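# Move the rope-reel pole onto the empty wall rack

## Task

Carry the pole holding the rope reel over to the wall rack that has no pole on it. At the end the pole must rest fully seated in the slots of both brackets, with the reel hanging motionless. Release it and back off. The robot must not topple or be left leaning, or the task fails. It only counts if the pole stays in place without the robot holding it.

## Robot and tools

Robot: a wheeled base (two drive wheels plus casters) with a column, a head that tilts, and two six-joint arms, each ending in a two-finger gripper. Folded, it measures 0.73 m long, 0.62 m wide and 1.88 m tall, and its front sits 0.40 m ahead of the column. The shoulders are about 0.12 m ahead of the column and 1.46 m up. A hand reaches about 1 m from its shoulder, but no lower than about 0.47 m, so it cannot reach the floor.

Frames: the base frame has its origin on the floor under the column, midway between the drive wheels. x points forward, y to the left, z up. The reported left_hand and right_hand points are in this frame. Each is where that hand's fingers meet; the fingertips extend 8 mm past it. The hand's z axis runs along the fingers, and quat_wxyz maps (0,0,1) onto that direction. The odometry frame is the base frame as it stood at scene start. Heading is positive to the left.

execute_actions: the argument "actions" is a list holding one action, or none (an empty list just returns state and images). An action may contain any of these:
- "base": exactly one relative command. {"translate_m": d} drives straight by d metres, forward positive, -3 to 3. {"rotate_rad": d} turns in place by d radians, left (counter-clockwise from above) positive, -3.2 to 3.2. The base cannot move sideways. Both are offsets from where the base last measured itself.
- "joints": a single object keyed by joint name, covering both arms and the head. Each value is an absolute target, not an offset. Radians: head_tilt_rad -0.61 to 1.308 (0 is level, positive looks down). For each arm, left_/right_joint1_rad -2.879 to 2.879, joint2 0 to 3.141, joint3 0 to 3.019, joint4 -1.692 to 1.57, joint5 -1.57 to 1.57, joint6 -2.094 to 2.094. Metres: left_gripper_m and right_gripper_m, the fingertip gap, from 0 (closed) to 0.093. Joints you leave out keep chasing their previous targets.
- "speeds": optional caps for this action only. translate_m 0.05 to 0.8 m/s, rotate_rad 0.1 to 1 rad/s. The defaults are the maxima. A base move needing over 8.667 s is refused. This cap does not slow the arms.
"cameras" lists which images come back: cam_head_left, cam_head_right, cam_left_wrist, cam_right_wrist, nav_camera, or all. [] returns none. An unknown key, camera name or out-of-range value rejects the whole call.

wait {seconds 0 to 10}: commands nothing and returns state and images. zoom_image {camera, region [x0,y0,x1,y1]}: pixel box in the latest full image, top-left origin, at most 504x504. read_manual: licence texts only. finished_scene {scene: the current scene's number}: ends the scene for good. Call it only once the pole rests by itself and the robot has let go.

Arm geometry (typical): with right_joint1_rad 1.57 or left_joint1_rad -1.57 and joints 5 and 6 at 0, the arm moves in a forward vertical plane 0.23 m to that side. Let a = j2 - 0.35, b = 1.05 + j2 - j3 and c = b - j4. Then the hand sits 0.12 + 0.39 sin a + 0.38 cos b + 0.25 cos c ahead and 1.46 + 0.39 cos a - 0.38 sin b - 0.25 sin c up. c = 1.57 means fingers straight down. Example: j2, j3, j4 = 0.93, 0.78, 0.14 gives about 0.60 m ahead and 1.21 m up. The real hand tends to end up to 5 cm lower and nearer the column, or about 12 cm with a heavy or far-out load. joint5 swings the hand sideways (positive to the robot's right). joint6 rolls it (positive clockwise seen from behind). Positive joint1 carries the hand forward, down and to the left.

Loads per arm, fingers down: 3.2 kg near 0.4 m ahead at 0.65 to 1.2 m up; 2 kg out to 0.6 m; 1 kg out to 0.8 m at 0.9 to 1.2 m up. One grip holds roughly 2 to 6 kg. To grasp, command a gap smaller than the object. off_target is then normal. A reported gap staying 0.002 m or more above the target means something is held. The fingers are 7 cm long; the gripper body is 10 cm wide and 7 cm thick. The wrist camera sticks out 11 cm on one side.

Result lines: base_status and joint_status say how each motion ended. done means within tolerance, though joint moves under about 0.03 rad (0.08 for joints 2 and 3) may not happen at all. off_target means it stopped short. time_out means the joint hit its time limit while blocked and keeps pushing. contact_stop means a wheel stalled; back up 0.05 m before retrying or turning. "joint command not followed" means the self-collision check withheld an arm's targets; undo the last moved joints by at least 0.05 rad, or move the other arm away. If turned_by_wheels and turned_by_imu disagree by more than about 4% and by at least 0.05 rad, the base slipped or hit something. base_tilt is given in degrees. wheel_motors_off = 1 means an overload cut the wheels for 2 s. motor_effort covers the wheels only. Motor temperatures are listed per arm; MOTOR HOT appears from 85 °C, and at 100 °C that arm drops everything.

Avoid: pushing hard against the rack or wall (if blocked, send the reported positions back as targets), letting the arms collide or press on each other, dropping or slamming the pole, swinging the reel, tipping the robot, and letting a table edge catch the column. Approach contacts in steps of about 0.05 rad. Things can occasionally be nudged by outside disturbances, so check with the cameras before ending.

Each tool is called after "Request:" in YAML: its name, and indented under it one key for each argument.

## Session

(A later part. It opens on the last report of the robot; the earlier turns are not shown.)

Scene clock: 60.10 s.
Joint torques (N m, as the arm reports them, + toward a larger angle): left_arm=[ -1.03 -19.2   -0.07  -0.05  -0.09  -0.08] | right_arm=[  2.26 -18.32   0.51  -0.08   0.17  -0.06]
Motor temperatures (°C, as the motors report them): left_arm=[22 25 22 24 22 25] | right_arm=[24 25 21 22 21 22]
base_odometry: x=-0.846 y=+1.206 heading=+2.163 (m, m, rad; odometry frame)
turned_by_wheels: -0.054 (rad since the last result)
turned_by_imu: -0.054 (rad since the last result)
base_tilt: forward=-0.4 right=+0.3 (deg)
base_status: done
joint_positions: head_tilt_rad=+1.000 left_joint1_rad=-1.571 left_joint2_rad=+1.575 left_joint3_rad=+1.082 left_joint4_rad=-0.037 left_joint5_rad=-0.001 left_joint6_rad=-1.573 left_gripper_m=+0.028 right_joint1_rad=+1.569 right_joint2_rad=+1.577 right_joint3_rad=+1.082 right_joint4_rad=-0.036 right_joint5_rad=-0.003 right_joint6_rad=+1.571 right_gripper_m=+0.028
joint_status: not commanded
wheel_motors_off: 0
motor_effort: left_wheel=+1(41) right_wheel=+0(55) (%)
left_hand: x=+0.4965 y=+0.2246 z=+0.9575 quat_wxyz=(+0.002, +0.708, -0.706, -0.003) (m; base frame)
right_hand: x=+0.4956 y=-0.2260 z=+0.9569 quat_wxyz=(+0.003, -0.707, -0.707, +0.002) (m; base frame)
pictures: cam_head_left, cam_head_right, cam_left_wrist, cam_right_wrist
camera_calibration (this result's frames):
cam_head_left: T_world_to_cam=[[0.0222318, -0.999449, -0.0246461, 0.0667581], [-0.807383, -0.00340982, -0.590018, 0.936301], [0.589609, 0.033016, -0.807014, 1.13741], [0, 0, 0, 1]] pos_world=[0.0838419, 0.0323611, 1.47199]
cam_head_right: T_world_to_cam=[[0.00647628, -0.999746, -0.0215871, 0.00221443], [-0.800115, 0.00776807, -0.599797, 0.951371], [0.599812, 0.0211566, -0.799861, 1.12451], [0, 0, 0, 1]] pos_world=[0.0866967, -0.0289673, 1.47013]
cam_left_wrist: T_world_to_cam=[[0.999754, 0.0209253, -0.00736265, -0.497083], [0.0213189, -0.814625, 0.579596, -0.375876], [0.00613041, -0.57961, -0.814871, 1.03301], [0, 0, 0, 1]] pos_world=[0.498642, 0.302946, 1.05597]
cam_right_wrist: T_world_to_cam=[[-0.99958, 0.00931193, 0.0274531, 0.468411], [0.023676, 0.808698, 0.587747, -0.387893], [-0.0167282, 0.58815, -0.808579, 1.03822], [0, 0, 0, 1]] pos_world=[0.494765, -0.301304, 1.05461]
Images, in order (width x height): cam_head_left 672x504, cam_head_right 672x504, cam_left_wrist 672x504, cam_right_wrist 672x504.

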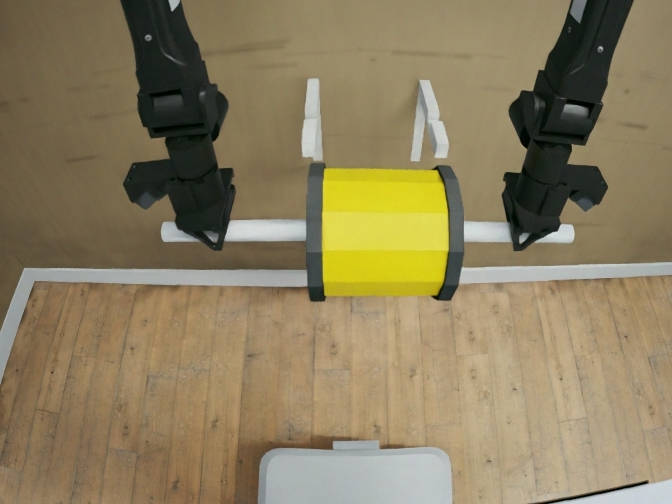

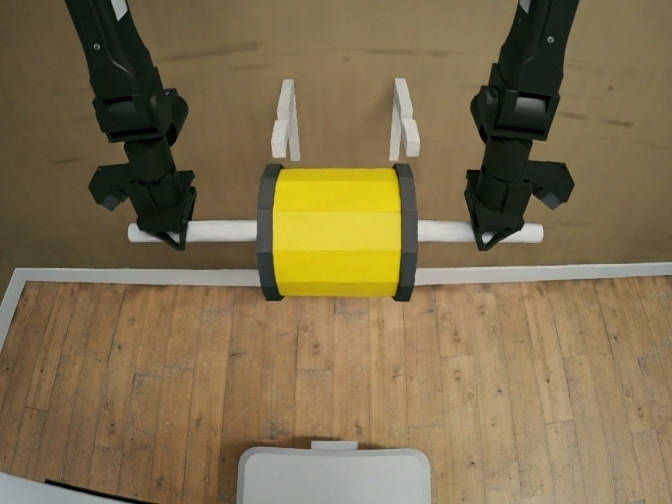

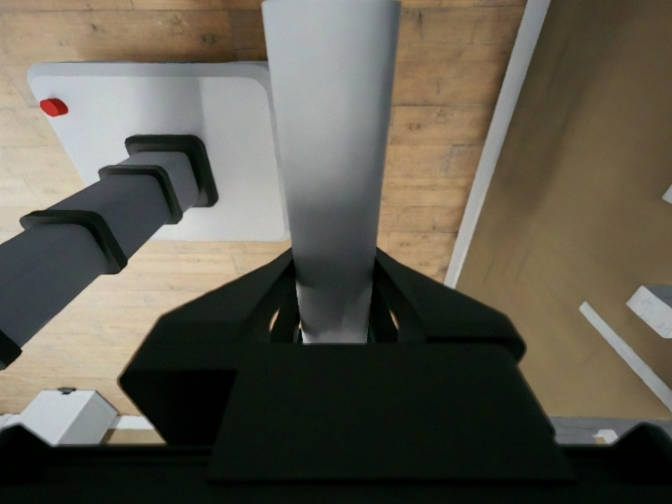

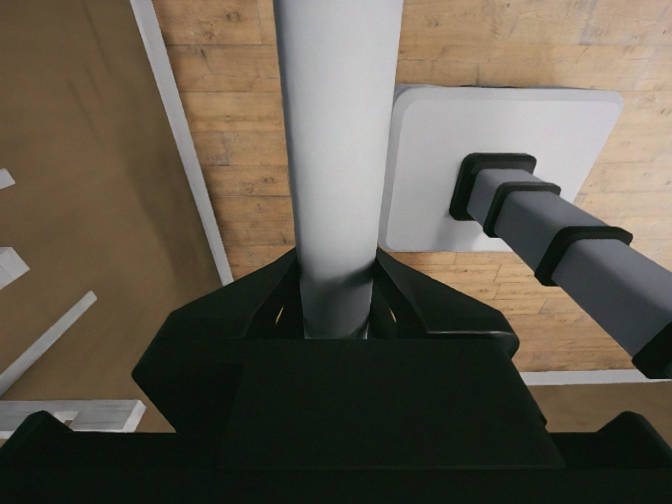

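Request:
execute_actions:
  actions:
    - {"base":{"translate_m":0.355},"speeds":{"translate_m":0.2}}
  cameras: ["cam_head_left"]

Request:
execute_actions:
  actions:
    - {"joints":{"left_joint2_rad":1.64,"left_joint3_rad":1.16,"right_joint2_rad":1.64,"right_joint3_rad":1.16,"left_joint4_rad":-0.03,"right_joint4_rad":-0.03}}
  cameras: ["cam_head_left"]

Request:
zoom_image:
  camera: "cam_head_left"
  region: [220,170,540,340]

Scene clock: 70.83 s.
Joint torques (N m, as the arm reports them, + toward a larger angle): left_arm=[ -1.01 -18.98  -0.18  -0.04  -0.09  -0.08] | right_arm=[  1.39 -18.81   0.57  -0.06   0.18  -0.06]
Motor temperatures (°C, as the motors report them): left_arm=[22 25 22 24 22 25] | right_arm=[24 26 21 22 22 22]
base_odometry: x=-1.044 y=+1.501 heading=+2.162 (m, m, rad; odometry frame)
turned_by_wheels: -0.001 (rad since the last result)
turned_by_imu: +0.000 (rad since the last result)
base_tilt: forward=-0.3 right=+0.3 (deg)
base_status: done
joint_positions: head_tilt_rad=+1.001 left_joint1_rad=-1.571 left_joint2_rad=+1.575 left_joint3_rad=+1.083 left_joint4_rad=-0.037 left_joint5_rad=-0.001 left_joint6_rad=-1.573 left_gripper_m=+0.028 right_joint1_rad=+1.570 right_joint2_rad=+1.577 right_joint3_rad=+1.082 right_joint4_rad=-0.036 right_joint5_rad=-0.003 right_joint6_rad=+1.571 right_gripper_m=+0.028
joint_status: not commanded
wheel_motors_off: 0
motor_effort: left_wheel=-2(34) right_wheel=+1(69) (%)
left_hand: x=+0.4970 y=+0.2248 z=+0.9574 quat_wxyz=(+0.002, +0.708, -0.706, -0.003) (m; base frame)
right_hand: x=+0.4958 y=-0.2258 z=+0.9569 quat_wxyz=(+0.003, -0.707, -0.707, +0.002) (m; base frame)
pictures: cam_head_left
camera_calibration (this result's frames):
cam_head_left: T_world_to_cam=[[0.0222235, -0.999449, -0.0246536, 0.0667701], [-0.807582, -0.00340982, -0.589746, 0.935892], [0.589337, 0.033016, -0.807213, 1.13773], [0, 0, 0, 1]] pos_world=[0.083819, 0.0323611, 1.47197]
Images, in order (width x height): cam_head_left 672x504.

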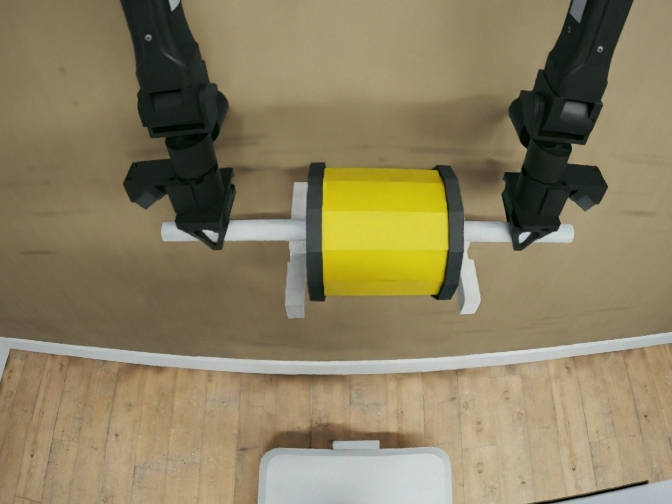

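Scene clock: 71.67 s.
Joint torques (N m, as the arm reports them, + toward a larger angle): left_arm=[ -1.08 -18.85  -0.02   0.06  -0.1   -0.07] | right_arm=[  1.46 -18.76   0.73   0.06   0.17  -0.07]
Motor temperatures (°C, as the motors report them): left_arm=[22 25 22 24 22 25] | right_arm=[24 26 21 22 22 22]
base_odometry: x=-1.044 y=+1.501 heading=+2.162 (m, m, rad; odometry frame)
turned_by_wheels: +0.000 (rad since the last result)
turned_by_imu: +0.000 (rad since the last result)
base_tilt: forward=-0.4 right=+0.4 (deg)
base_status: not commanded
joint_positions: head_tilt_rad=+1.001 left_joint1_rad=-1.571 left_joint2_rad=+1.671 left_joint3_rad=+1.159 left_joint4_rad=-0.030 left_joint5_rad=-0.001 left_joint6_rad=-1.573 left_gripper_m=+0.028 right_joint1_rad=+1.570 right_joint2_rad=+1.671 right_joint3_rad=+1.158 right_joint4_rad=-0.030 right_joint5_rad=-0.002 right_joint6_rad=+1.571 right_gripper_m=+0.028
joint_status: all done
wheel_motors_off: 0
motor_effort: left_wheel=-2(3) right_wheel=+2(2) (%)
left_hand: x=+0.4967 y=+0.2248 z=+0.9220 quat_wxyz=(+0.006, +0.708, -0.706, -0.007) (m; base frame)
right_hand: x=+0.4961 y=-0.2259 z=+0.9221 quat_wxyz=(+0.007, -0.707, -0.707, +0.007) (m; base frame)
pictures: cam_head_left
camera_calibration (this result's frames):
cam_head_left: T_world_to_cam=[[0.0222235, -0.999449, -0.0246536, 0.0667701], [-0.807582, -0.00340982, -0.589745, 0.935891], [0.589336, 0.033016, -0.807213, 1.13773], [0, 0, 0, 1]] pos_world=[0.083819, 0.0323611, 1.47197]
Images, in order (width x height): cam_head_left 672x504.

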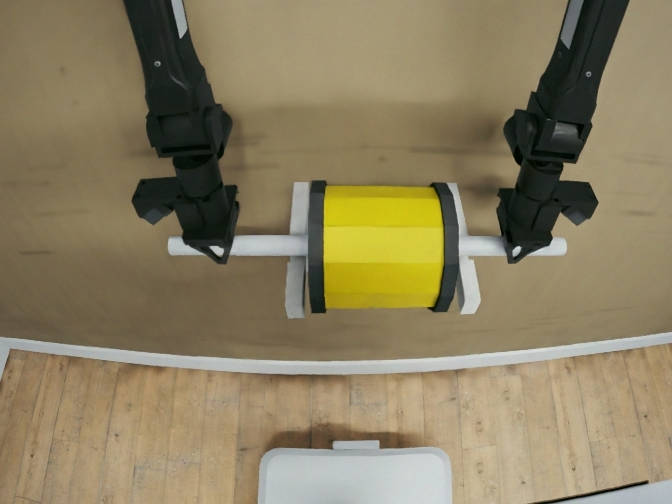

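Region (220, 170, 540, 340) of cam_head_left's 672x504 image, scaled by 1.575, with more detail than that image has; it fills the top 268 rows of this view, and the rest is white.

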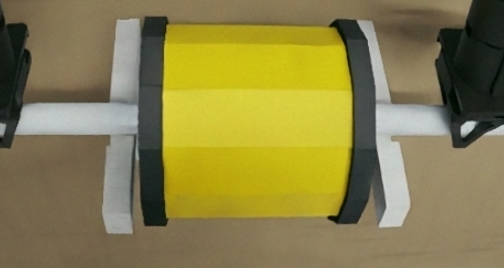

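Need ~1.6 cm more and a slight left turn.

Request:
execute_actions:
  actions:
    - {"base":{"translate_m":0.016}}
  cameras: []

Request:
execute_actions:
  actions:
    - {"base":{"rotate_rad":0.01},"joints":{"left_joint2_rad":1.7,"left_joint3_rad":1.21,"right_joint2_rad":1.7,"right_joint3_rad":1.21}}
  cameras: ["cam_head_left"]

Request:
zoom_image:
  camera: "cam_head_left"
  region: [220,170,540,340]

Scene clock: 76.03 s.
Joint torques (N m, as the arm reports them, + toward a larger angle): left_arm=[ -1.26 -18.87  -0.44   0.11  -0.09  -0.06] | right_arm=[  1.4  -18.01   0.12   0.01   0.17  -0.05]
Motor temperatures (°C, as the motors report them): left_arm=[22 25 22 24 22 25] | right_arm=[24 26 21 22 22 22]
base_odometry: x=-1.053 y=+1.514 heading=+2.162 (m, m, rad; odometry frame)
turned_by_wheels: +0.000 (rad since the last result)
turned_by_imu: +0.001 (rad since the last result)
base_tilt: forward=-0.3 right=+0.4 (deg)
base_status: done
joint_positions: head_tilt_rad=+1.001 left_joint1_rad=-1.571 left_joint2_rad=+1.672 left_joint3_rad=+1.166 left_joint4_rad=-0.030 left_joint5_rad=-0.001 left_joint6_rad=-1.573 left_gripper_m=+0.028 right_joint1_rad=+1.570 right_joint2_rad=+1.672 right_joint3_rad=+1.164 right_joint4_rad=-0.030 right_joint5_rad=-0.002 right_joint6_rad=+1.571 right_gripper_m=+0.028
joint_status: not commanded
wheel_motors_off: 0
motor_effort: left_wheel=+0(36) right_wheel=+0(45) (%)
left_hand: x=+0.5008 y=+0.2248 z=+0.9219 quat_wxyz=(+0.004, +0.708, -0.706, -0.005) (m; base frame)
right_hand: x=+0.5000 y=-0.2259 z=+0.9218 quat_wxyz=(+0.005, -0.707, -0.707, +0.004) (m; base frame)
pictures: none
No camera images: the call's "cameras" was empty. Leave "cameras" out to get every camera's image.

Scene clock: 76.80 s.
Joint torques (N m, as the arm reports them, + toward a larger angle): left_arm=[ -1.26 -18.83  -0.17   0.05  -0.08  -0.06] | right_arm=[  1.19 -17.37   0.39   0.12   0.15  -0.03]
Motor temperatures (°C, as the motors report them): left_arm=[22 25 22 24 22 25] | right_arm=[24 26 21 22 22 22]
base_odometry: x=-1.053 y=+1.514 heading=+2.171 (m, m, rad; odometry frame)
turned_by_wheels: +0.009 (rad since the last result)
turned_by_imu: +0.009 (rad since the last result)
base_tilt: forward=-0.4 right=+0.4 (deg)
base_status: done
joint_positions: head_tilt_rad=+1.001 left_joint1_rad=-1.568 left_joint2_rad=+1.728 left_joint3_rad=+1.211 left_joint4_rad=-0.030 left_joint5_rad=-0.001 left_joint6_rad=-1.575 left_gripper_m=+0.028 right_joint1_rad=+1.572 right_joint2_rad=+1.728 right_joint3_rad=+1.211 right_joint4_rad=-0.030 right_joint5_rad=-0.002 right_joint6_rad=+1.569 right_gripper_m=+0.028
joint_status: all done
wheel_motors_off: 0
motor_effort: left_wheel=-1(36) right_wheel=+1(48) (%)
left_hand: x=+0.4985 y=+0.2269 z=+0.9008 quat_wxyz=(+0.007, +0.709, -0.705, -0.010) (m; base frame)
right_hand: x=+0.4986 y=-0.2242 z=+0.9008 quat_wxyz=(+0.009, -0.706, -0.708, +0.007) (m; base frame)
pictures: cam_head_left
camera_calibration (this result's frames):
cam_head_left: T_world_to_cam=[[0.02222, -0.999449, -0.0246568, 0.0667751], [-0.807665, -0.00340982, -0.589631, 0.93572], [0.589222, 0.033016, -0.807296, 1.13786], [0, 0, 0, 1]] pos_world=[0.0838094, 0.0323611, 1.47197]
Images, in order (width x height): cam_head_left 672x504.

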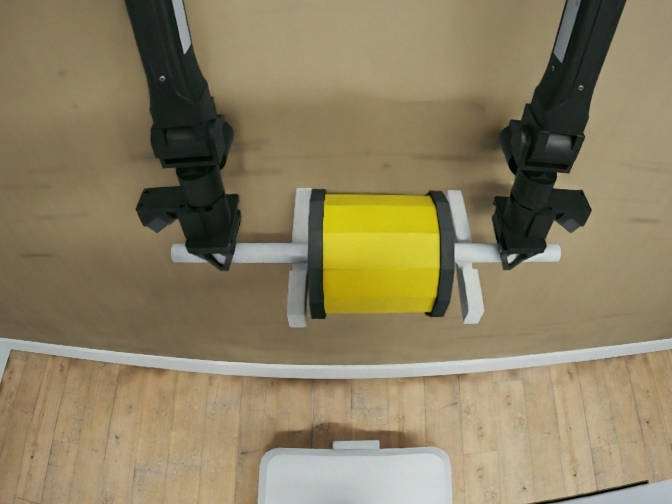

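Region (220, 170, 540, 340) of cam_head_left's 672x504 image, scaled by 1.575, with more detail than that image has; it fills the top 268 rows of this view, and the rest is white.

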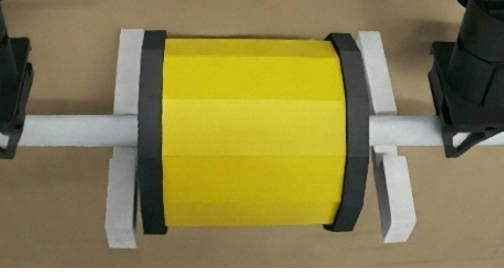

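Request:
execute_actions:
  actions:
    - {"joints":{"left_joint2_rad":1.78,"left_joint3_rad":1.28,"right_joint2_rad":1.78,"right_joint3_rad":1.28}}
  cameras: ["cam_head_left"]

Request:
zoom_image:
  camera: "cam_head_left"
  region: [220,170,540,340]

Scene clock: 79.73 s.
Joint torques (N m, as the arm reports them, + toward a larger angle): left_arm=[ -1.14 -19.19  -0.36   0.13  -0.09  -0.01] | right_arm=[  1.26 -18.13   0.27   0.16   0.09  -0.05]
Motor temperatures (°C, as the motors report them): left_arm=[22 25 22 24 22 25] | right_arm=[24 26 21 22 22 22]
base_odometry: x=-1.053 y=+1.514 heading=+2.171 (m, m, rad; odometry frame)
turned_by_wheels: +0.000 (rad since the last result)
turned_by_imu: +0.001 (rad since the last result)
base_tilt: forward=-0.4 right=+0.4 (deg)
base_status: not commanded
joint_positions: head_tilt_rad=+1.001 left_joint1_rad=-1.568 left_joint2_rad=+1.808 left_joint3_rad=+1.281 left_joint4_rad=-0.033 left_joint5_rad=-0.001 left_joint6_rad=-1.580 left_gripper_m=+0.028 right_joint1_rad=+1.572 right_joint2_rad=+1.807 right_joint3_rad=+1.281 right_joint4_rad=-0.032 right_joint5_rad=+0.000 right_joint6_rad=+1.571 right_gripper_m=+0.028
joint_status: all done
wheel_motors_off: 0
motor_effort: left_wheel=-4(5) right_wheel=+3(4) (%)
left_hand: x=+0.4957 y=+0.2270 z=+0.8703 quat_wxyz=(+0.012, +0.711, -0.703, -0.014) (m; base frame)
right_hand: x=+0.4970 y=-0.2244 z=+0.8707 quat_wxyz=(+0.013, -0.707, -0.707, +0.012) (m; base frame)
pictures: cam_head_left
camera_calibration (this result's frames):
cam_head_left: T_world_to_cam=[[0.0222199, -0.999449, -0.0246569, 0.0667752], [-0.807668, -0.00340982, -0.589628, 0.935715], [0.589219, 0.033016, -0.807298, 1.13787], [0, 0, 0, 1]] pos_world=[0.0838091, 0.0323611, 1.47197]
Images, in order (width x height): cam_head_left 672x504.

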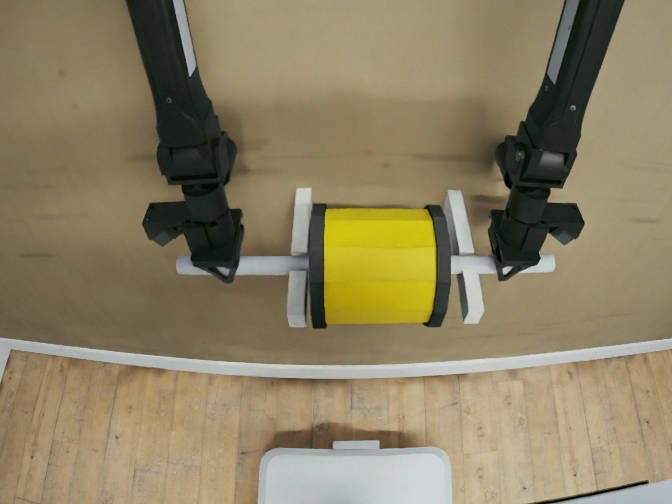

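Region (220, 170, 540, 340) of cam_head_left's 672x504 image, scaled by 1.575, with more detail than that image has; it fills the top 268 rows of this view, and the rest is white.

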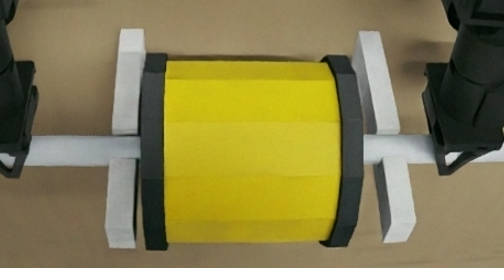

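Request:
execute_actions:
  actions:
    - {"joints":{"left_gripper_m":0.093,"right_gripper_m":0.093}}
  cameras: []

Request:
execute_actions:
  actions:
    - {"joints":{"left_joint2_rad":1.5,"left_joint3_rad":1.03,"right_joint2_rad":1.5,"right_joint3_rad":1.03}}
  cameras: ["cam_left_wrist"]

Request:
execute_actions:
  actions:
    - {"base":{"translate_m":-0.6},"joints":{"head_tilt_rad":0.7}}
  cameras: ["cam_head_left"]

Scene clock: 83.63 s.
Joint torques (N m, as the arm reports them, + toward a larger angle): left_arm=[ -1.07 -18.05  -0.07   0.14  -0.09  -0.02] | right_arm=[  1.75 -17.44   0.4    0.2    0.09  -0.06]
Motor temperatures (°C, as the motors report them): left_arm=[22 25 22 24 22 25] | right_arm=[24 26 21 22 22 22]
base_odometry: x=-1.053 y=+1.514 heading=+2.171 (m, m, rad; odometry frame)
turned_by_wheels: +0.000 (rad since the last result)
turned_by_imu: +0.001 (rad since the last result)
base_tilt: forward=-0.4 right=+0.3 (deg)
base_status: not commanded
joint_positions: head_tilt_rad=+1.001 left_joint1_rad=-1.568 left_joint2_rad=+1.793 left_joint3_rad=+1.280 left_joint4_rad=-0.033 left_joint5_rad=-0.001 left_joint6_rad=-1.578 left_gripper_m=+0.093 right_joint1_rad=+1.572 right_joint2_rad=+1.798 right_joint3_rad=+1.281 right_joint4_rad=-0.032 right_joint5_rad=+0.000 right_joint6_rad=+1.571 right_gripper_m=+0.093
joint_status: all done
wheel_motors_off: 0
motor_effort: left_wheel=-4(4) right_wheel=+4(4) (%)
left_hand: x=+0.5041 y=+0.2270 z=+0.8759 quat_wxyz=(+0.007, +0.710, -0.704, -0.009) (m; base frame)
right_hand: x=+0.5018 y=-0.2244 z=+0.8740 quat_wxyz=(+0.010, -0.707, -0.707, +0.009) (m; base frame)
pictures: none
No camera images: the call's "cameras" was empty. Leave "cameras" out to get every camera's image.

Scene clock: 84.70 s.
Joint torques (N m, as the arm reports them, + toward a larger angle): left_arm=[ -1.28 -14.59   0.4    0.27  -0.1   -0.04] | right_arm=[  1.22 -14.07   0.8    0.27   0.09  -0.06]
Motor temperatures (°C, as the motors report them): left_arm=[22 25 22 24 22 25] | right_arm=[24 26 21 22 22 22]
base_odometry: x=-1.053 y=+1.514 heading=+2.171 (m, m, rad; odometry frame)
turned_by_wheels: +0.000 (rad since the last result)
turned_by_imu: +0.000 (rad since the last result)
base_tilt: forward=-0.4 right=+0.4 (deg)
base_status: not commanded
joint_positions: head_tilt_rad=+1.001 left_joint1_rad=-1.568 left_joint2_rad=+1.485 left_joint3_rad=+1.034 left_joint4_rad=-0.033 left_joint5_rad=-0.001 left_joint6_rad=-1.577 left_gripper_m=+0.093 right_joint1_rad=+1.572 right_joint2_rad=+1.484 right_joint3_rad=+1.033 right_joint4_rad=-0.032 right_joint5_rad=+0.000 right_joint6_rad=+1.571 right_gripper_m=+0.093
joint_status: all done
wheel_motors_off: 0
motor_effort: left_wheel=-3(4) right_wheel=+4(5) (%)
left_hand: x=+0.5107 y=+0.2267 z=+0.9907 quat_wxyz=(-0.015, +0.710, -0.704, +0.013) (m; base frame)
right_hand: x=+0.5110 y=-0.2245 z=+0.9910 quat_wxyz=(-0.014, -0.707, -0.707, -0.015) (m; base frame)
pictures: cam_left_wrist
camera_calibration (this result's frames):
cam_left_wrist: T_world_to_cam=[[0.998898, 0.0263495, 0.0388429, -0.557682], [-0.000948837, -0.816052, 0.577977, -0.380449], [0.0469272, -0.577377, -0.815128, 1.0401], [0, 0, 0, 1]] pos_world=[0.507897, 0.304756, 1.08936]
Images, in order (width x height): cam_left_wrist 672x504.

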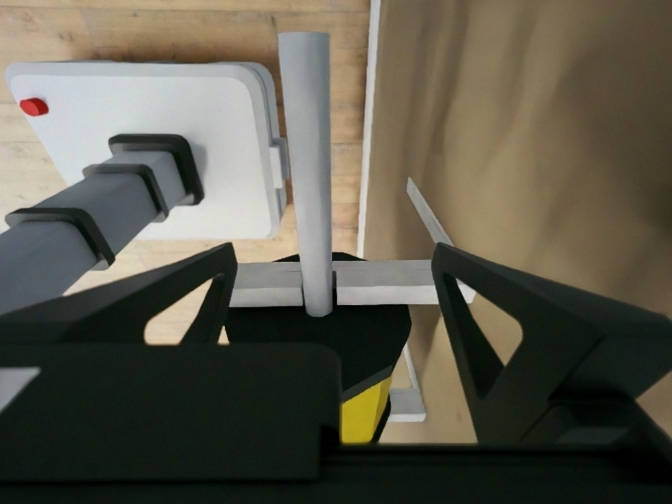

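Scene clock: 87.43 s.
Joint torques (N m, as the arm reports them, + toward a larger angle): left_arm=[ -1.1  -15.53   0.86   0.21  -0.1   -0.04] | right_arm=[  1.29 -14.53   1.37   0.3    0.09  -0.07]
Motor temperatures (°C, as the motors report them): left_arm=[22 25 22 24 22 25] | right_arm=[24 26 21 22 21 22]
base_odometry: x=-0.714 y=+1.019 heading=+2.172 (m, m, rad; odometry frame)
turned_by_wheels: +0.001 (rad since the last result)
turned_by_imu: +0.004 (rad since the last result)
base_tilt: forward=-0.4 right=+0.4 (deg)
base_status: done
joint_positions: head_tilt_rad=+0.716 left_joint1_rad=-1.568 left_joint2_rad=+1.491 left_joint3_rad=+1.027 left_joint4_rad=-0.033 left_joint5_rad=-0.001 left_joint6_rad=-1.577 left_gripper_m=+0.093 right_joint1_rad=+1.572 right_joint2_rad=+1.489 right_joint3_rad=+1.026 right_joint4_rad=-0.032 right_joint5_rad=+0.000 right_joint6_rad=+1.571 right_gripper_m=+0.093
joint_status: all done
wheel_motors_off: 0
motor_effort: left_wheel=+1(52) right_wheel=-1(74) (%)
left_hand: x=+0.5033 y=+0.2266 z=+0.9882 quat_wxyz=(-0.011, +0.710, -0.704, +0.008) (m; base frame)
right_hand: x=+0.5045 y=-0.2245 z=+0.9890 quat_wxyz=(-0.010, -0.707, -0.707, -0.011) (m; base frame)
pictures: cam_head_left
camera_calibration (this result's frames):
cam_head_left: T_world_to_cam=[[0.0282538, -0.999449, -0.0174186, 0.0553266], [-0.609412, -0.00340982, -0.792846, 1.23876], [0.79235, 0.033016, -0.609173, 0.822599], [0, 0, 0, 1]] pos_world=[0.101565, 0.0323611, 1.48421]
Images, in order (width x height): cam_head_left 672x504.

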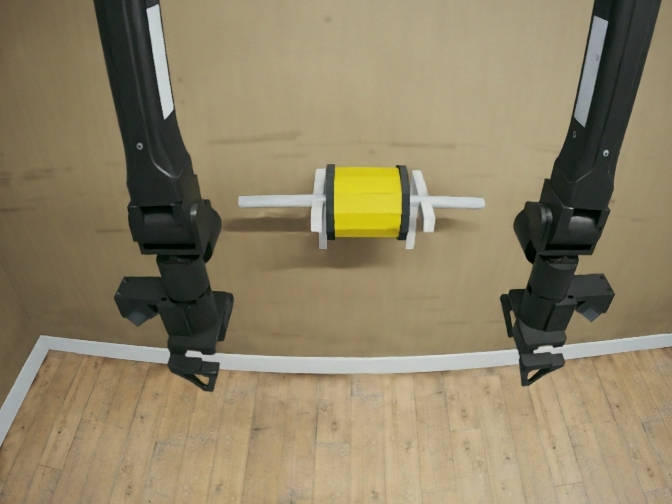

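Request:
finished_scene:
  scene: 2

The scene is finished: the task was done.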